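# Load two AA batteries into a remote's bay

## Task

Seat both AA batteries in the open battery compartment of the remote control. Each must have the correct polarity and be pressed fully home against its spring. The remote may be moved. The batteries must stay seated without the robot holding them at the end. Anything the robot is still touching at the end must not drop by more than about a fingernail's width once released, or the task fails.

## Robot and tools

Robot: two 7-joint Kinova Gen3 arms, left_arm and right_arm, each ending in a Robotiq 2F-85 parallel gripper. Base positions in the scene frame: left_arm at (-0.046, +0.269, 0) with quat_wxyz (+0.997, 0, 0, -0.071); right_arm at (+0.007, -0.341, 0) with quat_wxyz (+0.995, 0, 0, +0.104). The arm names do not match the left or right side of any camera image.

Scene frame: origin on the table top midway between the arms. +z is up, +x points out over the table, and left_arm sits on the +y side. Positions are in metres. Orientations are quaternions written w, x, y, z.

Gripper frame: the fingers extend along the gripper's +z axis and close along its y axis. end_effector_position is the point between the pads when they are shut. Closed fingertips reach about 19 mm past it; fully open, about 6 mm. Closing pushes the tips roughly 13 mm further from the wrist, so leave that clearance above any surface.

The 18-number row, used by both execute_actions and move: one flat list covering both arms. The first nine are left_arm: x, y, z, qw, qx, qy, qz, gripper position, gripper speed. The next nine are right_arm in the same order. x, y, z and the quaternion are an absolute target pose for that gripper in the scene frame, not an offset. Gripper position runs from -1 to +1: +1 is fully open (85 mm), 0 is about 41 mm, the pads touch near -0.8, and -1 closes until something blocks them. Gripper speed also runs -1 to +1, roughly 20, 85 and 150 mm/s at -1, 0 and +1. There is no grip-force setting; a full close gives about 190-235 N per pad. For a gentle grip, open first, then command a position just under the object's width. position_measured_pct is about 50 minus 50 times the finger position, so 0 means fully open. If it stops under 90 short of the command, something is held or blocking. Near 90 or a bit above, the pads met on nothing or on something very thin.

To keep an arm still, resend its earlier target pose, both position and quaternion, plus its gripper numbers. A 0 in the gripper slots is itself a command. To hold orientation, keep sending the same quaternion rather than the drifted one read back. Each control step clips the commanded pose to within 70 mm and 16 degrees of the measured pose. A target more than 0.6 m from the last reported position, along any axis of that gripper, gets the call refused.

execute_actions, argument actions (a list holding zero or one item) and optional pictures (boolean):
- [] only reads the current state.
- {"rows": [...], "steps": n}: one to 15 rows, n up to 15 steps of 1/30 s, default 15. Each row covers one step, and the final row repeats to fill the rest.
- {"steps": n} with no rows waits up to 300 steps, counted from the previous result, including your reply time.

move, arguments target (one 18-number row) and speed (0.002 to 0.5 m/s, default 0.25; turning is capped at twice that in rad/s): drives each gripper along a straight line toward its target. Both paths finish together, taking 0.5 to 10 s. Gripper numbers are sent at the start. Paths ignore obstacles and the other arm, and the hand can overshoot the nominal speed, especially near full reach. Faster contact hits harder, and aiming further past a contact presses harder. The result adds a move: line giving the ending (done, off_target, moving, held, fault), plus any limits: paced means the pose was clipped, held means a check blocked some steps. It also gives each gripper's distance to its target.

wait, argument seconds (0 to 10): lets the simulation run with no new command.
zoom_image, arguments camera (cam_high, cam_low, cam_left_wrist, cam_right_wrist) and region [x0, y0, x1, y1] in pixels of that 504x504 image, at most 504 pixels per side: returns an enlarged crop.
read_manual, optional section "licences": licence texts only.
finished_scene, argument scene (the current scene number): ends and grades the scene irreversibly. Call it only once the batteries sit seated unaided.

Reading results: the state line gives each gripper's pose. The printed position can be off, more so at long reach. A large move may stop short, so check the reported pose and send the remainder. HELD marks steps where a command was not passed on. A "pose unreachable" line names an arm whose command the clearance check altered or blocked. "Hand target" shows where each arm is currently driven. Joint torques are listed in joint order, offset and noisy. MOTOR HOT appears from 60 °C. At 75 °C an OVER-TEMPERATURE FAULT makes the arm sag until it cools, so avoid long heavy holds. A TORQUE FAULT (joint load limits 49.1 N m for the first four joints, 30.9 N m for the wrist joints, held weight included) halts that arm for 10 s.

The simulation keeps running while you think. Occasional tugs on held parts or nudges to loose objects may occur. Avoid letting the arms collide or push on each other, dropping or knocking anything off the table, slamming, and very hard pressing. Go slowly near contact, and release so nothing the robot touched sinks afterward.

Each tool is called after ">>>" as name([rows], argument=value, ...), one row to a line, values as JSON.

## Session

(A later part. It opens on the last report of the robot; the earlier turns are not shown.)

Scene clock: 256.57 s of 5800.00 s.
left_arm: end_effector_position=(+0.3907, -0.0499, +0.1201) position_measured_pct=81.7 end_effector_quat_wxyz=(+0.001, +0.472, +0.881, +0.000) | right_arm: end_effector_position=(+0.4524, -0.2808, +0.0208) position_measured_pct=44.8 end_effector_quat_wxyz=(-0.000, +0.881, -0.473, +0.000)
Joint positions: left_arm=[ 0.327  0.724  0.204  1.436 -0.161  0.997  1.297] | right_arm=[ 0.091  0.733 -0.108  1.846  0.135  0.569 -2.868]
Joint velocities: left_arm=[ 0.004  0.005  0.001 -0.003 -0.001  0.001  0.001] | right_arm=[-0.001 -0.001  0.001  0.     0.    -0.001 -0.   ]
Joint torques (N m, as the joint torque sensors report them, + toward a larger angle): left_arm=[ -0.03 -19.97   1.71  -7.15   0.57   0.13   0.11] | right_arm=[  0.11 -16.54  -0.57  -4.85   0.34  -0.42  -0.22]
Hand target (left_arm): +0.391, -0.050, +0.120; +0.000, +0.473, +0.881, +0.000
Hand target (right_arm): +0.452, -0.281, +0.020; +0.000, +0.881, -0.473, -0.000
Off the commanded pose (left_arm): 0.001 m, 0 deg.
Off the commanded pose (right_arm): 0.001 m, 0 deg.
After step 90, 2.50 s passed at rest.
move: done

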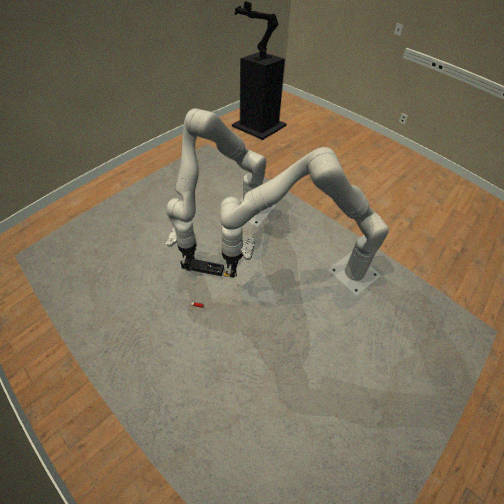

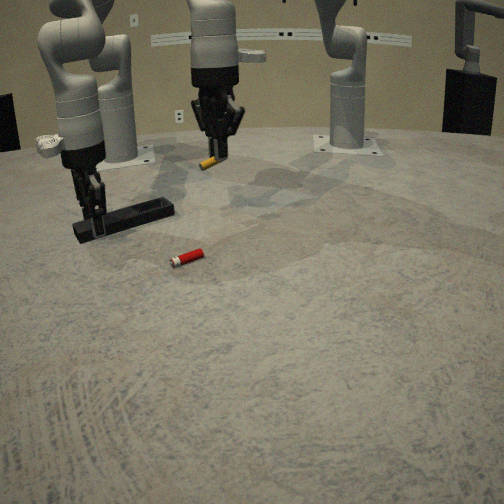

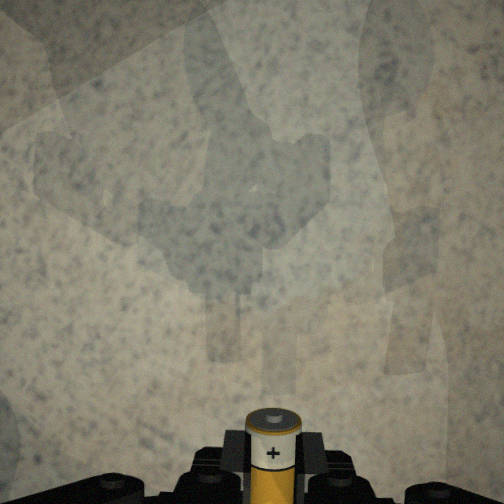

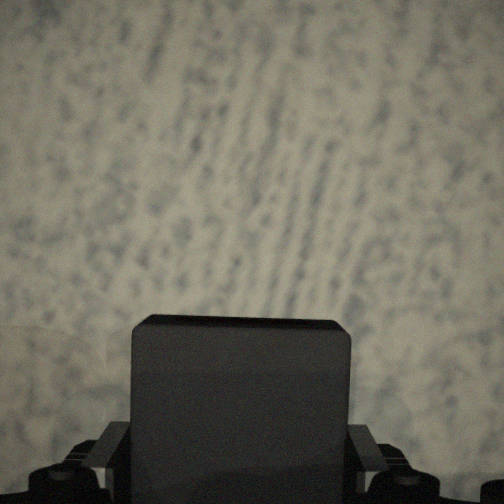

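>>> move(target=[0.378,-0.184,0.09,0,0.4726,0.8813,0,-1,0,0.452,-0.281,0.02,0,-0.881,0.473,0,-1,0], speed=0.1)

Scene clock: 269.47 s of 5800.00 s.
left_arm: end_effector_position=(+0.3786, -0.1838, +0.0901) position_measured_pct=81.7 end_effector_quat_wxyz=(+0.001, +0.472, +0.881, +0.000) | right_arm: end_effector_position=(+0.4524, -0.2808, +0.0208) position_measured_pct=45.2 end_effector_quat_wxyz=(-0.000, +0.881, -0.473, +0.001)
Joint positions: left_arm=[ 0.549  0.935  0.197  1.096 -0.176  1.125  1.471] | right_arm=[ 0.091  0.733 -0.108  1.846  0.135  0.569 -2.868]
Joint velocities: left_arm=[ 0.003  0.008  0.    -0.006 -0.001  0.004  0.001] | right_arm=[ 0.001  0.001  0.    -0.    -0.     0.001 -0.   ]
Joint torques (N m, as the joint torque sensors report them, + toward a larger angle): left_arm=[ -0.06 -22.79   1.45  -7.79   0.37   0.32   0.02] | right_arm=[  0.04 -16.49  -0.3   -5.13   0.31  -0.3   -0.06]
Hand target (left_arm): +0.378, -0.184, +0.090; +0.000, +0.473, +0.881, +0.000
Hand target (right_arm): +0.452, -0.281, +0.020; -0.000, +0.881, -0.473, -0.000
Off the commanded pose (left_arm): 0.001 m, 0 deg.
Off the commanded pose (right_arm): 0.001 m, 0 deg.
After step 90, 8.17 s passed at rest.
move: done

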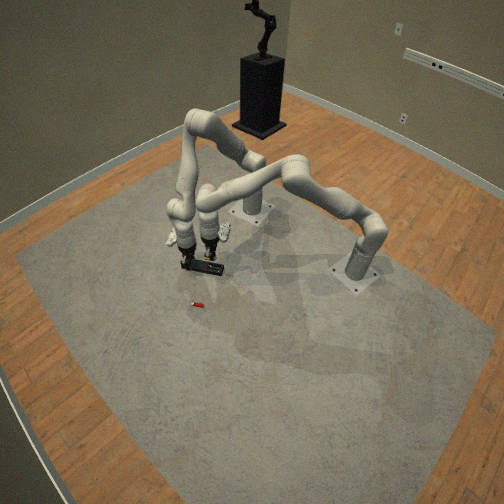

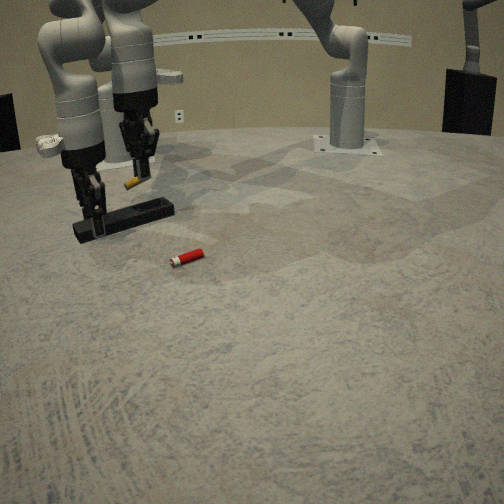

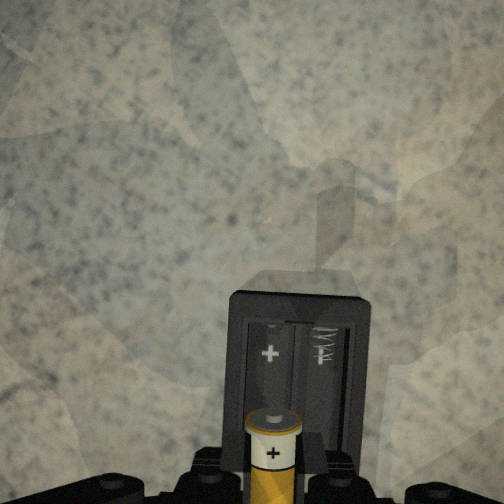

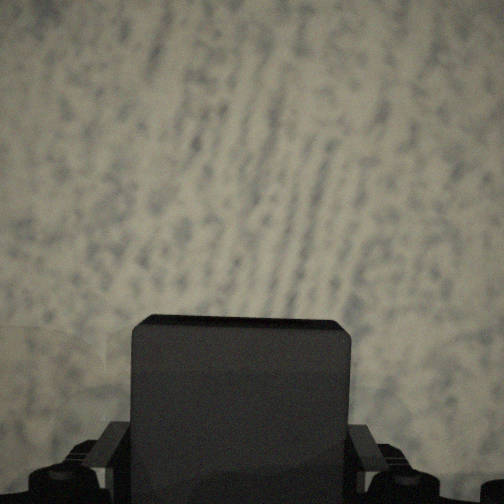

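>>> move(target=[0.366,-0.166,0.065,-0.076,0.490,0.867,0.043,-1,0,0.452,-0.281,0.02,0,-0.881,0.473,0,-1,0], speed=0.05)

>>> move(target=[0.366,-0.166,0.047,-0.076,0.490,0.867,0.043,-1,0,0.452,-0.281,0.02,0,-0.881,0.473,0,-1,0], speed=0.02)

>>> zoom_image(camera="cam_low", region=[60,140,220,260])

Scene clock: 300.17 s of 5800.00 s.
left_arm: end_effector_position=(+0.3742, -0.1779, +0.0814) position_measured_pct=81.7 end_effector_quat_wxyz=(-0.025, +0.479, +0.877, +0.015) | right_arm: end_effector_position=(+0.4524, -0.2808, +0.0208) position_measured_pct=45.2 end_effector_quat_wxyz=(-0.000, +0.881, -0.473, +0.001)
Joint positions: left_arm=[ 0.558  0.972  0.194  1.046 -0.185  1.197  1.46 ] | right_arm=[ 0.091  0.733 -0.108  1.846  0.135  0.569 -2.867]
Joint velocities: left_arm=[-0.    -0.001  0.001 -0.     0.001  0.001 -0.   ] | right_arm=[-0.001  0.002 -0.001  0.     0.001  0.     0.   ]
Joint torques (N m, as the joint torque sensors report them, + toward a larger angle): left_arm=[  0.07 -23.28   1.32  -7.57   0.37   0.27   0.35] | right_arm=[  0.12 -16.47  -0.45  -5.21   0.47  -0.16  -0.14]
Hand target (left_arm): +0.374, -0.178, +0.081; -0.025, +0.479, +0.877, +0.015
Hand target (right_arm): +0.452, -0.281, +0.020; -0.000, +0.881, -0.473, -0.000
Off the commanded pose (left_arm): 0.022 m, 7 deg.
Off the commanded pose (right_arm): 0.001 m, 0 deg.
After step 90, 25.67 s passed at rest.
move: held (left_arm); limits=held; held on 40 of 61 steps (left_arm), including the last (left_arm)
pose unreachable (left arm): on one or more control steps of this call this arm could not follow its commanded pose, so it was not sent that pose on those steps. On the call's last step it was still not sent that pose. It may still have moved: this result reports where it is.
cause: the commanded pose would bring a part of the arm too close to another arm (a part of this arm just beyond joint 6 (wrist pitch) and a part of the other arm just beyond its joint 5 (forearm roll)).

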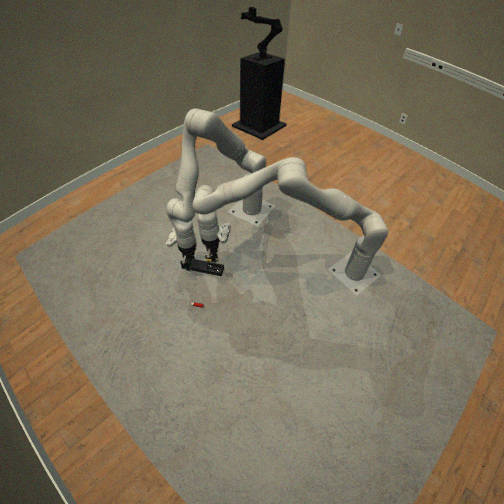

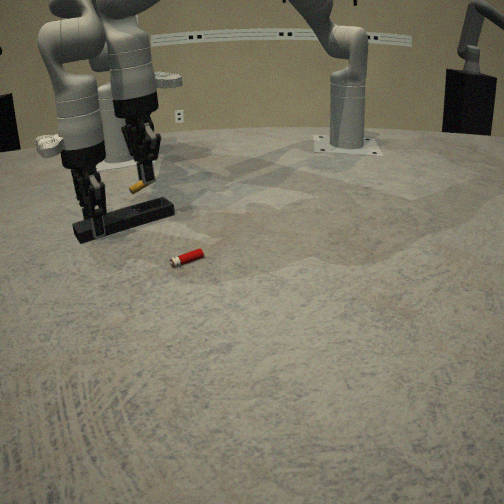

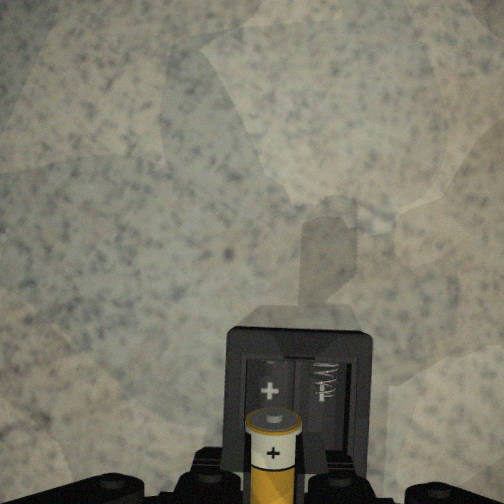

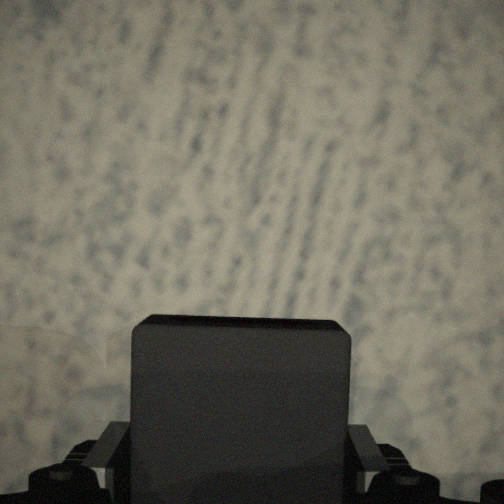

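Scene clock: 303.63 s of 5800.00 s.
left_arm: end_effector_position=(+0.3738, -0.1774, +0.0799) position_measured_pct=81.7 end_effector_quat_wxyz=(-0.028, +0.479, +0.877, +0.016) | right_arm: end_effector_position=(+0.4524, -0.2808, +0.0208) position_measured_pct=45.2 end_effector_quat_wxyz=(-0.000, +0.881, -0.473, +0.001)
Joint positions: left_arm=[ 0.559  0.976  0.193  1.042 -0.186  1.201  1.459] | right_arm=[ 0.091  0.733 -0.108  1.846  0.134  0.569 -2.867]
Joint velocities: left_arm=[ 0.     0.     0.     0.001 -0.001 -0.    -0.   ] | right_arm=[-0.    -0.001  0.    -0.    -0.     0.     0.   ]
Joint torques (N m, as the joint torque sensors report them, + toward a larger angle): left_arm=[ -0.07 -22.99   1.76  -7.64   0.66   0.33   0.15] | right_arm=[  0.24 -16.4   -0.5   -5.07   0.24  -0.08  -0.03]
Hand target (left_arm): +0.374, -0.177, +0.080; -0.028, +0.479, +0.877, +0.016
Hand target (right_arm): +0.452, -0.281, +0.020; -0.000, +0.881, -0.473, -0.000
Off the commanded pose (left_arm): 0.036 m, 7 deg.
Off the commanded pose (right_arm): 0.001 m, 0 deg.
move: held (left_arm); limits=held; held on 92 of 97 steps (left_arm, right_arm), including the last (left_arm)
pose unreachable (left arm): on one or more control steps of this call this arm could not follow its commanded pose, so it was not sent that pose on those steps. On the call's last step it was still not sent that pose. It may still have moved: this result reports where it is.
cause: the commanded pose would bring a part of the arm too close to another arm (a part of this arm just beyond joint 6 (wrist pitch) and a part of the other arm just beyond its joint 5 (forearm roll)).
pose unreachable (right arm): on one or more control steps of this call this arm could not follow its commanded pose, so it was not sent that pose on those steps. It may still have moved: this result reports where it is.
cause: the commanded pose would bring a part of the arm too close to another arm (a part of this arm just beyond joint 5 (forearm roll) and a part of the other arm just beyond its joint 6 (wrist pitch)).

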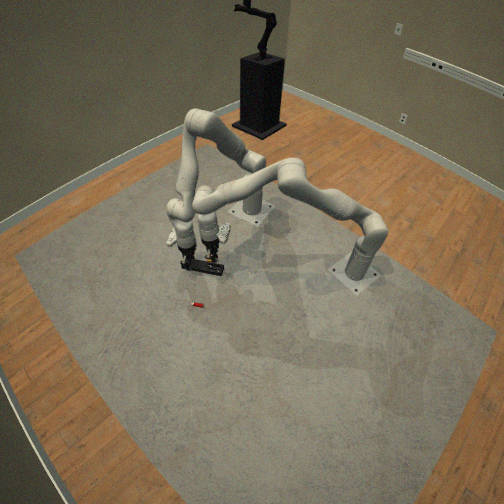

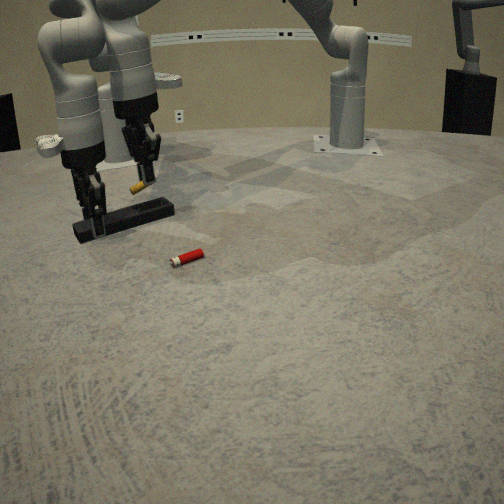

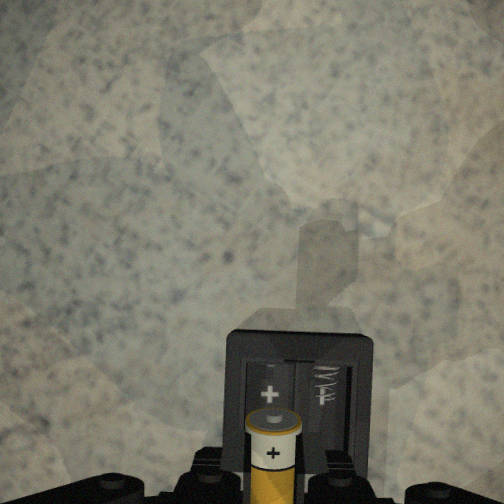

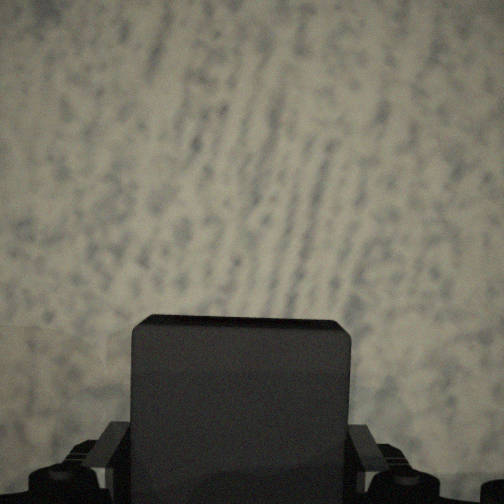

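Region (60, 140, 220, 260) of cam_low's 504x504 image, scaled by 3.150, with more detail than that image has; it fills the top 378 rows of this view, and the rest is white.

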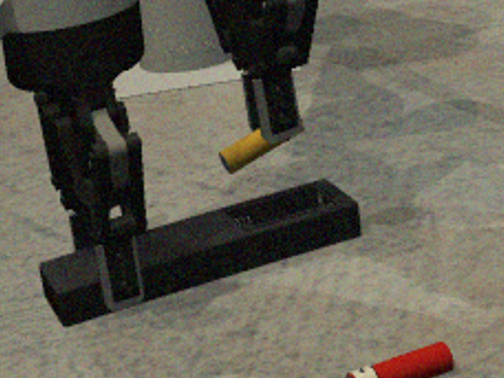

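>>> move(target=[0.37,-0.13,0.12,0,0.492,0.870,0,-1,0,0.452,-0.281,0.022,0,-0.881,0.473,0,0.6,0], speed=0.1)

>>> move(target=[0.37,-0.13,0.12,0,0.492,0.870,0,-1,0,0.452,-0.281,0.026,0.142,-0.840,0.451,0.264,0.6,0])

>>> move(target=[0.37,-0.13,0.12,0,0.492,0.870,0,-1,0,0.452,-0.281,0.026,0.142,-0.840,0.451,0.264,-1,0])

>>> move(target=[0.366,-0.166,0.065,-0.076,0.490,0.867,0.043,-1,0,0.452,-0.281,0.026,0.142,-0.840,0.451,0.264,-1,0], speed=0.06)

Scene clock: 321.13 s of 5800.00 s.
left_arm: end_effector_position=(+0.3697, -0.1303, +0.1197) position_measured_pct=81.7 end_effector_quat_wxyz=(-0.000, +0.492, +0.870, -0.000) | right_arm: end_effector_position=(+0.4520, -0.2810, +0.0220) position_measured_pct=19.8 end_effector_quat_wxyz=(+0.000, +0.881, -0.473, +0.000)
Joint positions: left_arm=[ 0.47   0.801  0.213  1.279 -0.172  1.079  1.384] | right_arm=[ 0.092  0.73  -0.109  1.845  0.134  0.573 -2.867]
Joint velocities: left_arm=[-0.004 -0.007 -0.     0.003  0.001 -0.001 -0.002] | right_arm=[-0.001  0.001  0.001  0.     0.     0.001  0.   ]
Joint torques (N m, as the joint torque sensors report them, + toward a larger angle): left_arm=[  0.24 -21.05   1.83  -7.26   0.67  -0.08   0.12] | right_arm=[ -0.33 -17.75  -0.6   -5.48   0.25  -0.01  -0.1 ]
Hand target (left_arm): +0.370, -0.130, +0.120; -0.000, +0.492, +0.870, -0.000
Hand target (right_arm): +0.452, -0.281, +0.022; +0.000, +0.881, -0.473, +0.000
Off the commanded pose (left_arm): 0.000 m, 0 deg.
Off the commanded pose (right_arm): 0.000 m, 0 deg.
After step 90, 13.50 s passed at rest.
move: done; limits=held; held on 1 of 30 steps (right_arm)
pose unreachable (right arm): on one or more control steps of this call this arm could not follow its commanded pose, so it was not sent that pose on those steps. It may still have moved: this result reports where it is.
cause: the commanded pose would bring a part of the arm too close to another arm (a part of this arm just beyond joint 5 (forearm roll) and a part of the other arm just beyond its joint 6 (wrist pitch)).

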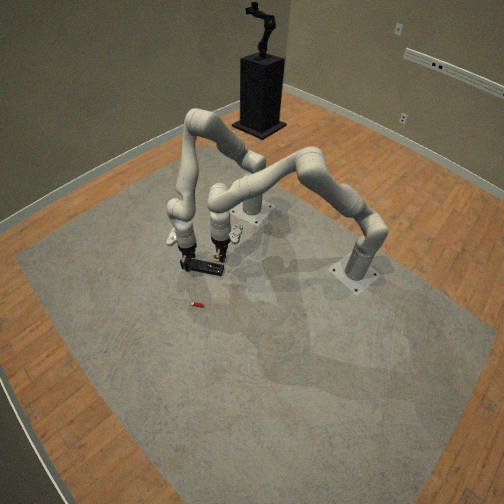

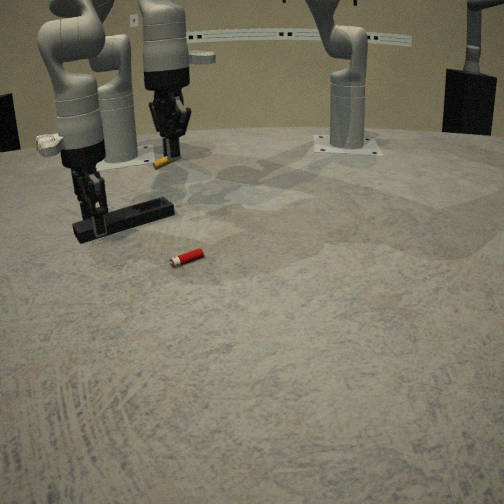

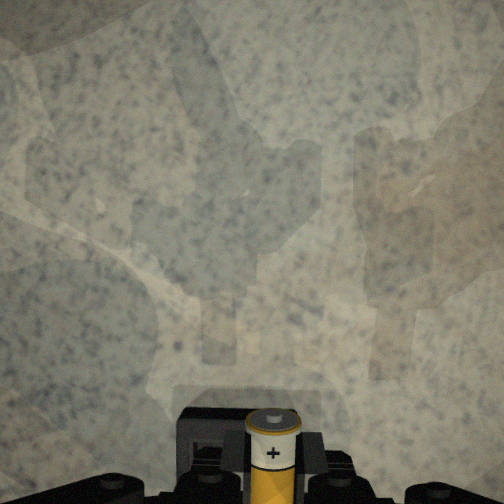

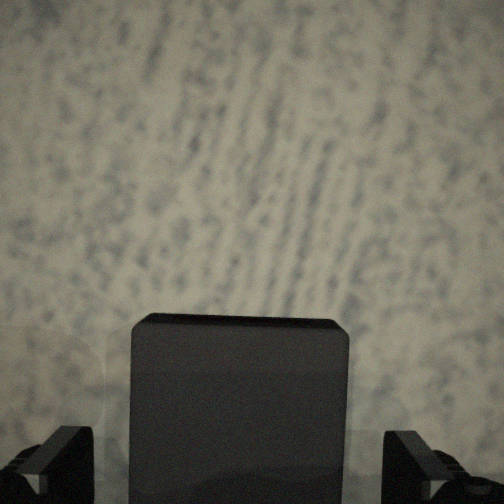

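Scene clock: 322.77 s of 5800.00 s.
left_arm: end_effector_position=(+0.3700, -0.1300, +0.1200) position_measured_pct=81.7 end_effector_quat_wxyz=(+0.000, +0.492, +0.870, -0.000) | right_arm: end_effector_position=(+0.4521, -0.2814, +0.0264) position_measured_pct=19.8 end_effector_quat_wxyz=(-0.143, +0.840, -0.452, -0.263)
Joint positions: left_arm=[ 0.47   0.8    0.212  1.28  -0.172  1.079  1.384] | right_arm=[ 0.568  1.01  -0.434  1.461 -0.131  1.096 -2.427]
Joint velocities: left_arm=[-0.     0.     0.     0.001 -0.001  0.001 -0.   ] | right_arm=[ 0.006  0.012  0.003 -0.005 -0.002  0.004  0.002]
Joint torques (N m, as the joint torque sensors report them, + toward a larger angle): left_arm=[ -0.16 -20.84   1.53  -7.45   0.48   0.12   0.16] | right_arm=[ -0.41 -20.56  -3.74  -4.83  -0.96   1.24  -0.01]
Hand target (left_arm): +0.370, -0.130, +0.120; -0.000, +0.492, +0.870, +0.000
Hand target (right_arm): +0.452, -0.281, +0.026; -0.143, +0.840, -0.452, -0.263
Off the commanded pose (left_arm): 0.000 m, 0 deg.
Off the commanded pose (right_arm): 0.001 m, 0 deg.
move: done

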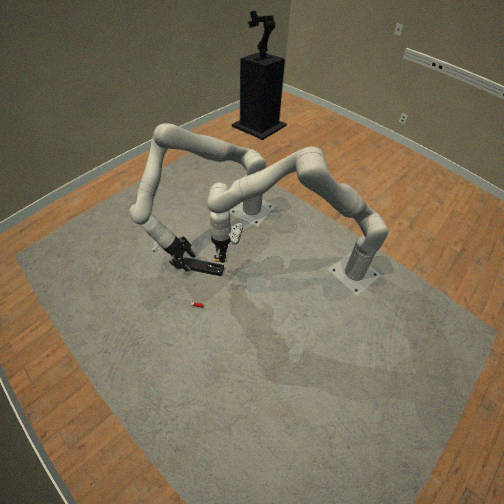

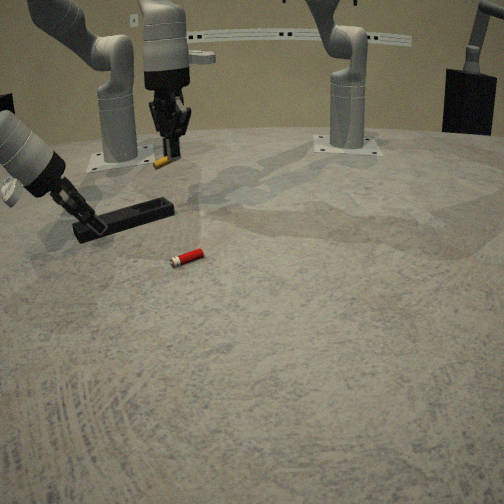

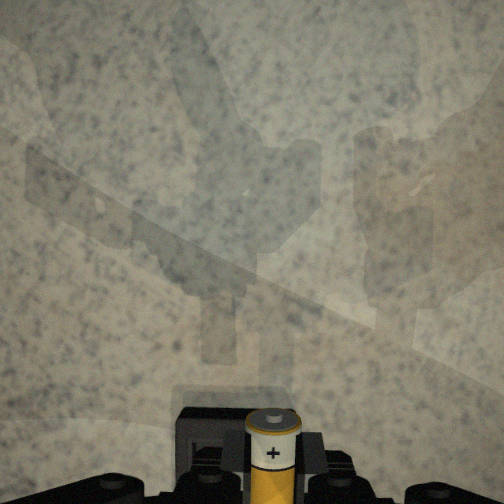

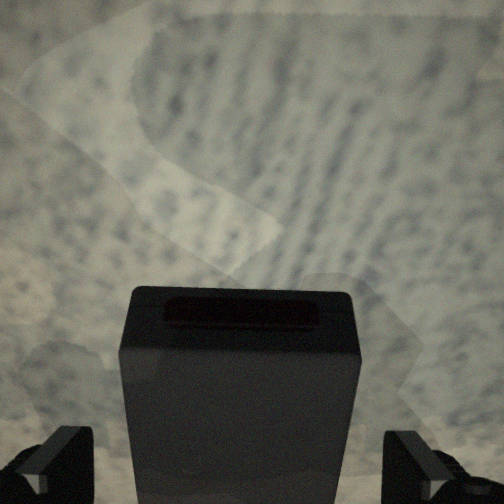

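Scene clock: 323.47 s of 5800.00 s.
left_arm: end_effector_position=(+0.3700, -0.1300, +0.1200) position_measured_pct=81.7 end_effector_quat_wxyz=(+0.000, +0.492, +0.870, -0.000) | right_arm: end_effector_position=(+0.4524, -0.2812, +0.0269) position_measured_pct=45.6 end_effector_quat_wxyz=(-0.142, +0.841, -0.451, -0.264)
Joint positions: left_arm=[ 0.47   0.8    0.212  1.28  -0.172  1.079  1.384] | right_arm=[ 0.566  1.011 -0.433  1.458 -0.131  1.101 -2.428]
Joint velocities: left_arm=[-0.001  0.     0.001 -0.001  0.    -0.    -0.   ] | right_arm=[ 0.     0.     0.002 -0.     0.     0.001  0.001]
Joint torques (N m, as the joint torque sensors report them, + toward a larger angle): left_arm=[  0.1  -20.67   1.47  -7.38   0.59  -0.06   0.24] | right_arm=[ -0.36 -19.07  -3.29  -4.74  -0.97   0.78  -0.05]
Hand target (left_arm): +0.370, -0.130, +0.120; -0.000, +0.492, +0.870, -0.000
Hand target (right_arm): +0.452, -0.281, +0.026; -0.142, +0.840, -0.451, -0.264
Off the commanded pose (left_arm): 0.000 m, 0 deg.
Off the commanded pose (right_arm): 0.001 m, 0 deg.
move: done

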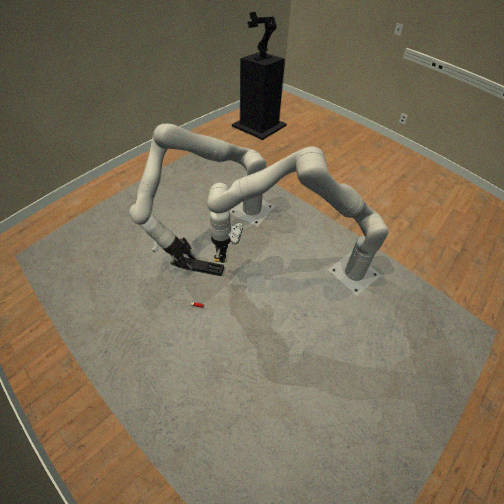

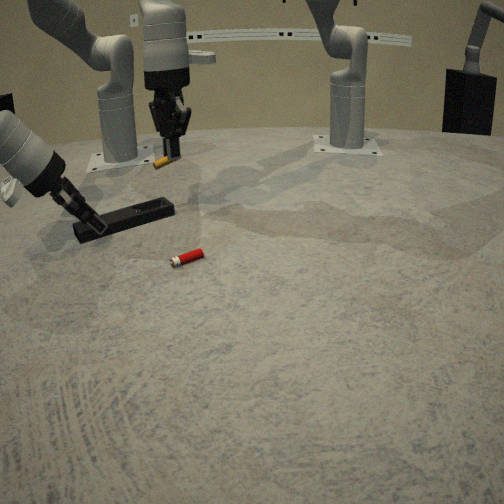

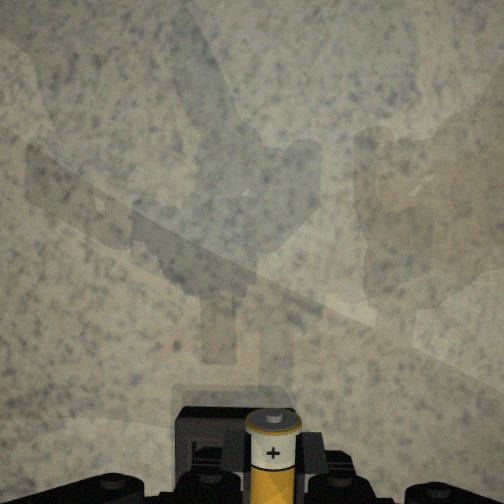

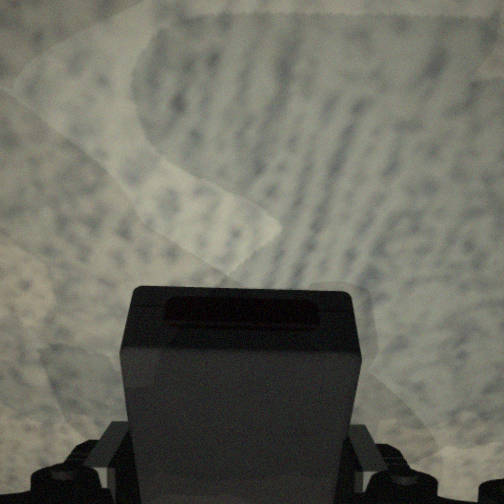

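Scene clock: 325.23 s of 5800.00 s.
left_arm: end_effector_position=(+0.3662, -0.1658, +0.0654) position_measured_pct=81.7 end_effector_quat_wxyz=(-0.076, +0.490, +0.867, +0.043) | right_arm: end_effector_position=(+0.4525, -0.2813, +0.0269) position_measured_pct=45.6 end_effector_quat_wxyz=(-0.142, +0.841, -0.451, -0.263)
Joint positions: left_arm=[ 0.578  1.048  0.186  0.944 -0.202  1.335  1.435] | right_arm=[ 0.566  1.011 -0.433  1.458 -0.132  1.101 -2.428]
Joint velocities: left_arm=[ 0.004  0.009  0.001 -0.009 -0.002  0.005  0.001] | right_arm=[ 0.001  0.     0.001  0.    -0.    -0.     0.001]
Joint torques (N m, as the joint torque sensors report them, + toward a larger angle): left_arm=[ -0.24 -23.61   1.06  -7.16   0.42   0.65   0.1 ] | right_arm=[ -0.54 -19.17  -3.66  -4.68  -0.76   0.7   -0.17]
Hand target (left_arm): +0.366, -0.166, +0.065; -0.076, +0.490, +0.867, +0.043
Hand target (right_arm): +0.452, -0.281, +0.026; -0.142, +0.840, -0.451, -0.264
Off the commanded pose (left_arm): 0.001 m, 0 deg.
Off the commanded pose (right_arm): 0.001 m, 0 deg.
move: done

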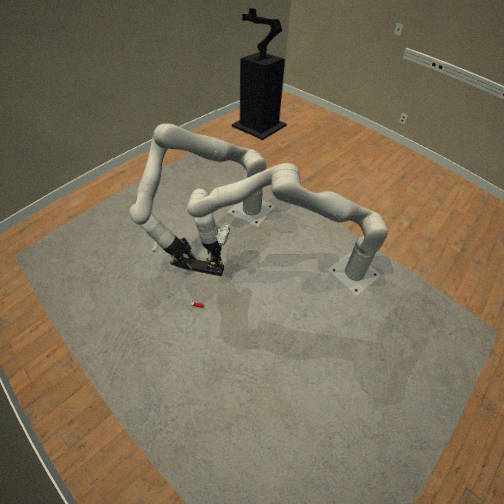

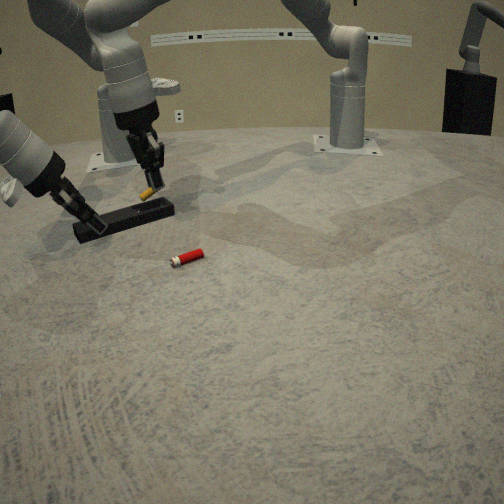

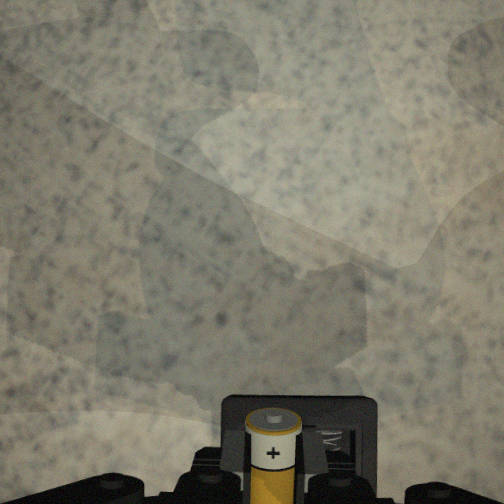

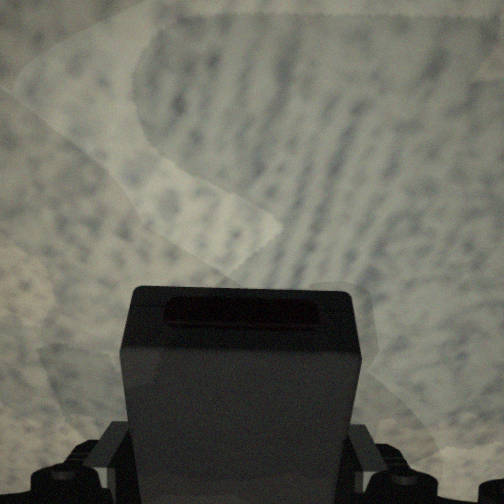

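>>> move(target=[0.366,-0.166,0.048,-0.076,0.490,0.867,0.043,-1,0,0.452,-0.281,0.026,0.142,-0.840,0.451,0.264,-1,0], speed=0.02)

>>> zoom_image(camera="cam_low", region=[90,150,200,230])

Scene clock: 332.57 s of 5800.00 s.
left_arm: end_effector_position=(+0.3660, -0.1660, +0.0481) position_measured_pct=81.7 end_effector_quat_wxyz=(-0.076, +0.490, +0.867, +0.043) | right_arm: end_effector_position=(+0.4526, -0.2815, +0.0269) position_measured_pct=45.6 end_effector_quat_wxyz=(-0.142, +0.841, -0.451, -0.263)
Joint positions: left_arm=[ 0.579  1.07   0.184  0.955 -0.204  1.303  1.438] | right_arm=[ 0.566  1.01  -0.433  1.458 -0.132  1.101 -2.428]
Joint velocities: left_arm=[ 0.     0.002  0.     0.001 -0.001 -0.002 -0.   ] | right_arm=[ 0.     0.001 -0.     0.     0.     0.001  0.   ]
Joint torques (N m, as the joint torque sensors report them, + toward a larger angle): left_arm=[  0.   -23.85   1.23  -6.94   0.5    0.69  -0.03] | right_arm=[ -0.73 -19.19  -3.71  -4.44  -0.83   0.75  -0.4 ]
Hand target (left_arm): +0.366, -0.166, +0.048; -0.076, +0.490, +0.867, +0.043
Hand target (right_arm): +0.452, -0.281, +0.026; -0.142, +0.840, -0.451, -0.264
Off the commanded pose (left_arm): 0.000 m, 0 deg.
Off the commanded pose (right_arm): 0.001 m, 0 deg.
After step 90, 3.27 s passed at rest.
move: done

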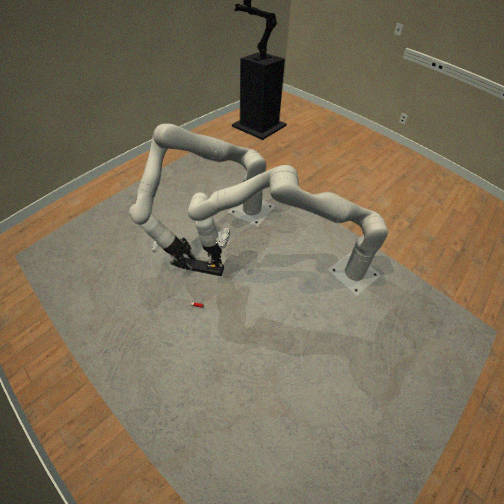

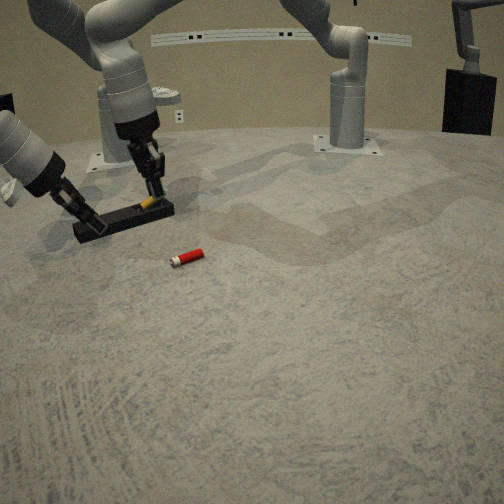

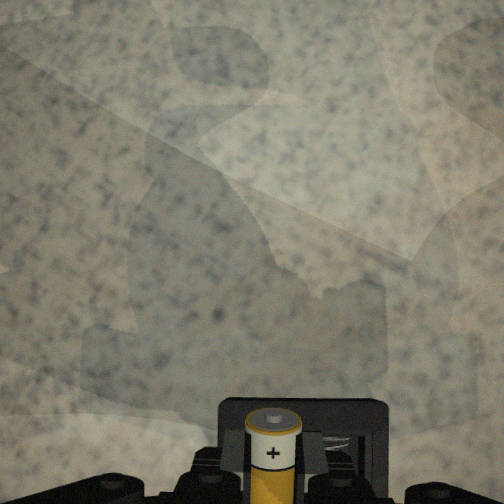

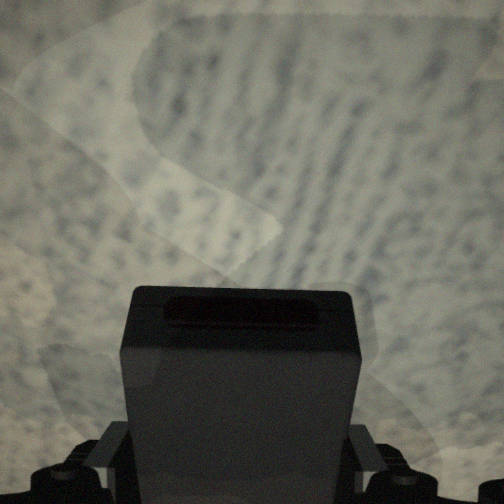

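Region (90, 150, 200, 230) of cam_low's 504x504 image, scaled by 4.582, with more detail than that image has; it fills the top 367 rows of this view, and the rest is white.

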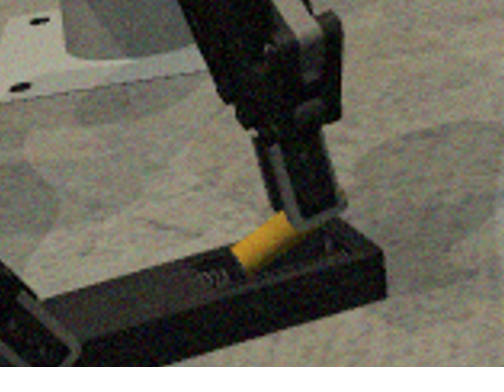

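>>> move(target=[0.366,-0.166,0.042,-0.076,0.490,0.867,0.043,-1,0,0.452,-0.281,0.026,0.142,-0.840,0.451,0.264,-1,0], speed=0.01)

>>> zoom_image(camera="cam_low", region=[90,150,200,230])

Scene clock: 346.13 s of 5800.00 s.
left_arm: end_effector_position=(+0.3661, -0.1661, +0.0430) position_measured_pct=81.7 end_effector_quat_wxyz=(-0.076, +0.490, +0.867, +0.043) | right_arm: end_effector_position=(+0.4527, -0.2814, +0.0269) position_measured_pct=45.6 end_effector_quat_wxyz=(-0.143, +0.841, -0.451, -0.263)
Joint positions: left_arm=[ 0.579  1.076  0.183  0.959 -0.205  1.293  1.439] | right_arm=[ 0.566  1.01  -0.433  1.458 -0.132  1.101 -2.428]
Joint velocities: left_arm=[ 0.001  0.001  0.     0.    -0.    -0.001  0.   ] | right_arm=[-0.001 -0.001 -0.001 -0.    -0.001 -0.     0.   ]
Joint torques (N m, as the joint torque sensors report them, + toward a larger angle): left_arm=[  0.3  -22.48   1.02  -6.62   0.3    0.17   0.25] | right_arm=[ -0.32 -19.06  -3.83  -4.58  -0.73   0.84  -0.28]
Hand target (left_arm): +0.366, -0.166, +0.042; -0.076, +0.490, +0.867, +0.043
Hand target (right_arm): +0.452, -0.281, +0.026; -0.142, +0.840, -0.451, -0.264
Off the commanded pose (left_arm): 0.001 m, 0 deg.
Off the commanded pose (right_arm): 0.001 m, 0 deg.
After step 90, 9.73 s passed at rest.
move: done

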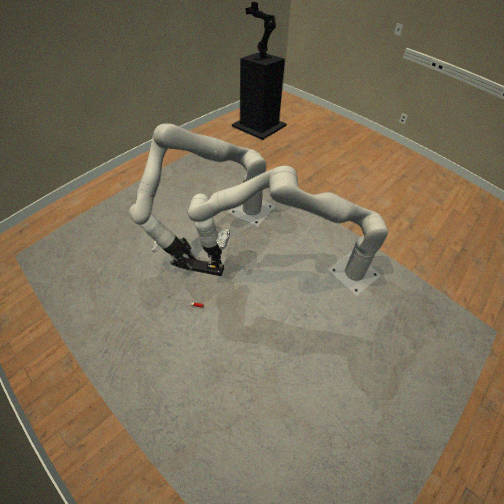

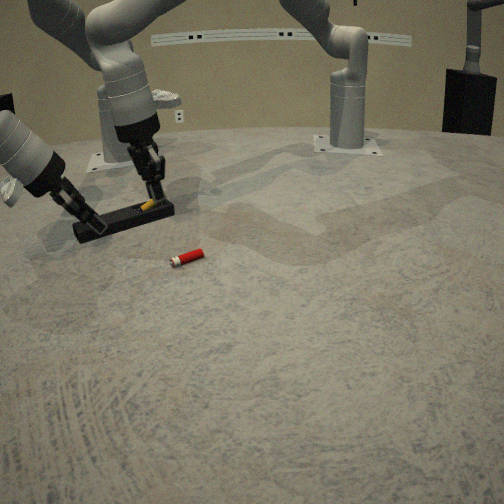

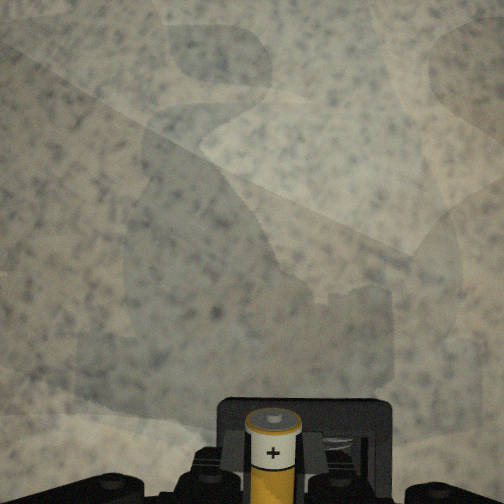

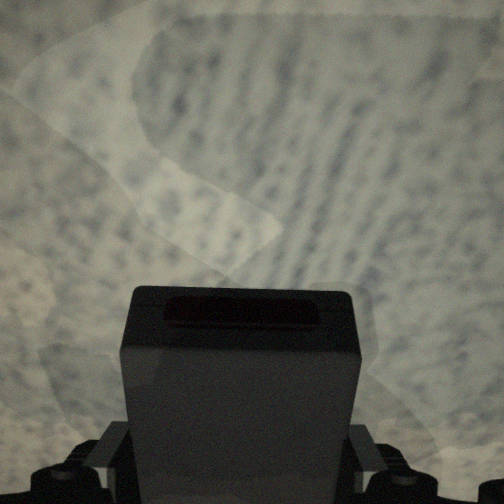

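Region (90, 150, 200, 230) of cam_low's 504x504 image, scaled by 4.582, with more detail than that image has; it fills the top 367 rows of this view, and the rest is white.

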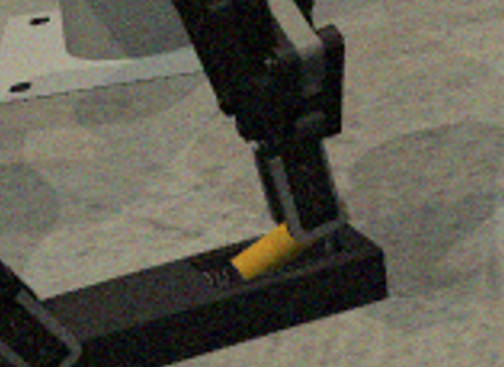

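>>> move(target=[0.372,-0.1755,0.044,-0.076,0.490,0.867,0.043,-1,0,0.452,-0.281,0.026,0.142,-0.840,0.451,0.264,-1,0], speed=0.01)

>>> zoom_image(camera="cam_low", region=[90,150,200,230])

Scene clock: 355.03 s of 5800.00 s.
left_arm: end_effector_position=(+0.3712, -0.1738, +0.0435) position_measured_pct=81.7 end_effector_quat_wxyz=(-0.078, +0.490, +0.867, +0.044) | right_arm: end_effector_position=(+0.4533, -0.2821, +0.0269) position_measured_pct=45.6 end_effector_quat_wxyz=(-0.142, +0.841, -0.452, -0.262)
Joint positions: left_arm=[ 0.587  1.105  0.184  0.89  -0.206  1.337  1.435] | right_arm=[ 0.567  1.01  -0.432  1.457 -0.132  1.1   -2.428]
Joint velocities: left_arm=[-0.     0.002  0.    -0.005  0.002  0.004 -0.001] | right_arm=[-0.     0.001 -0.001 -0.    -0.    -0.    -0.   ]
Joint torques (N m, as the joint torque sensors report them, + toward a larger angle): left_arm=[  0.45 -24.56   1.92  -8.54   0.47  -0.62   0.26] | right_arm=[ -1.26 -18.58  -4.23  -4.07  -1.07   1.1   -0.19]
Hand target (left_arm): +0.372, -0.175, +0.044; -0.076, +0.490, +0.867, +0.043
Hand target (right_arm): +0.452, -0.281, +0.026; -0.142, +0.840, -0.451, -0.264
Off the commanded pose (left_arm): 0.002 m, 0 deg.
Off the commanded pose (right_arm): 0.002 m, 0 deg.
After step 90, 4.57 s passed at rest.
move: done

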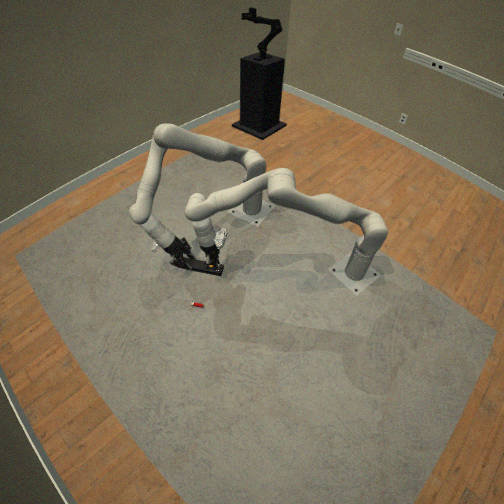

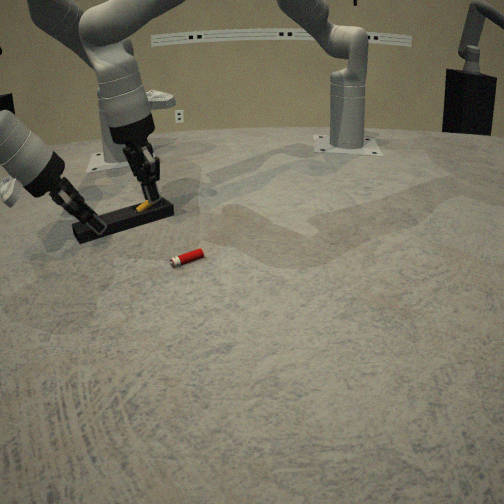

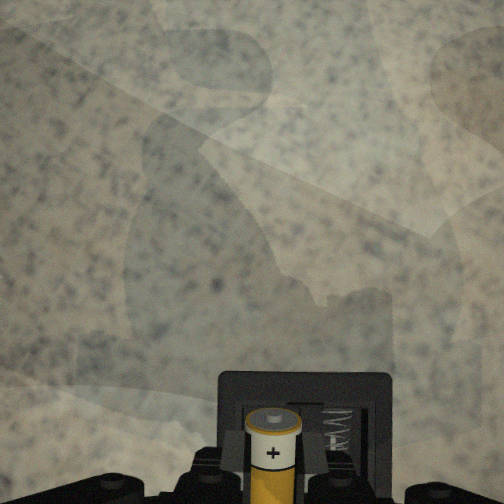

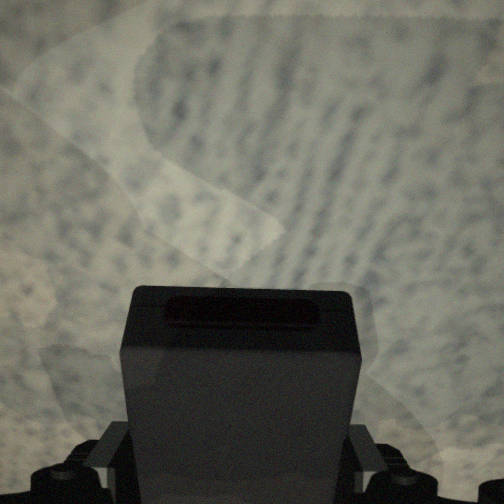

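Region (90, 150, 200, 230) of cam_low's 504x504 image, scaled by 4.582, with more detail than that image has; it fills the top 367 rows of this view, and the rest is white.

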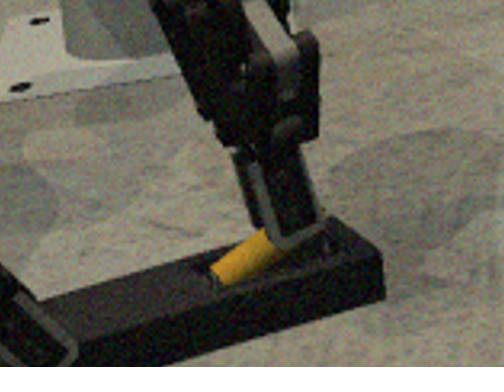

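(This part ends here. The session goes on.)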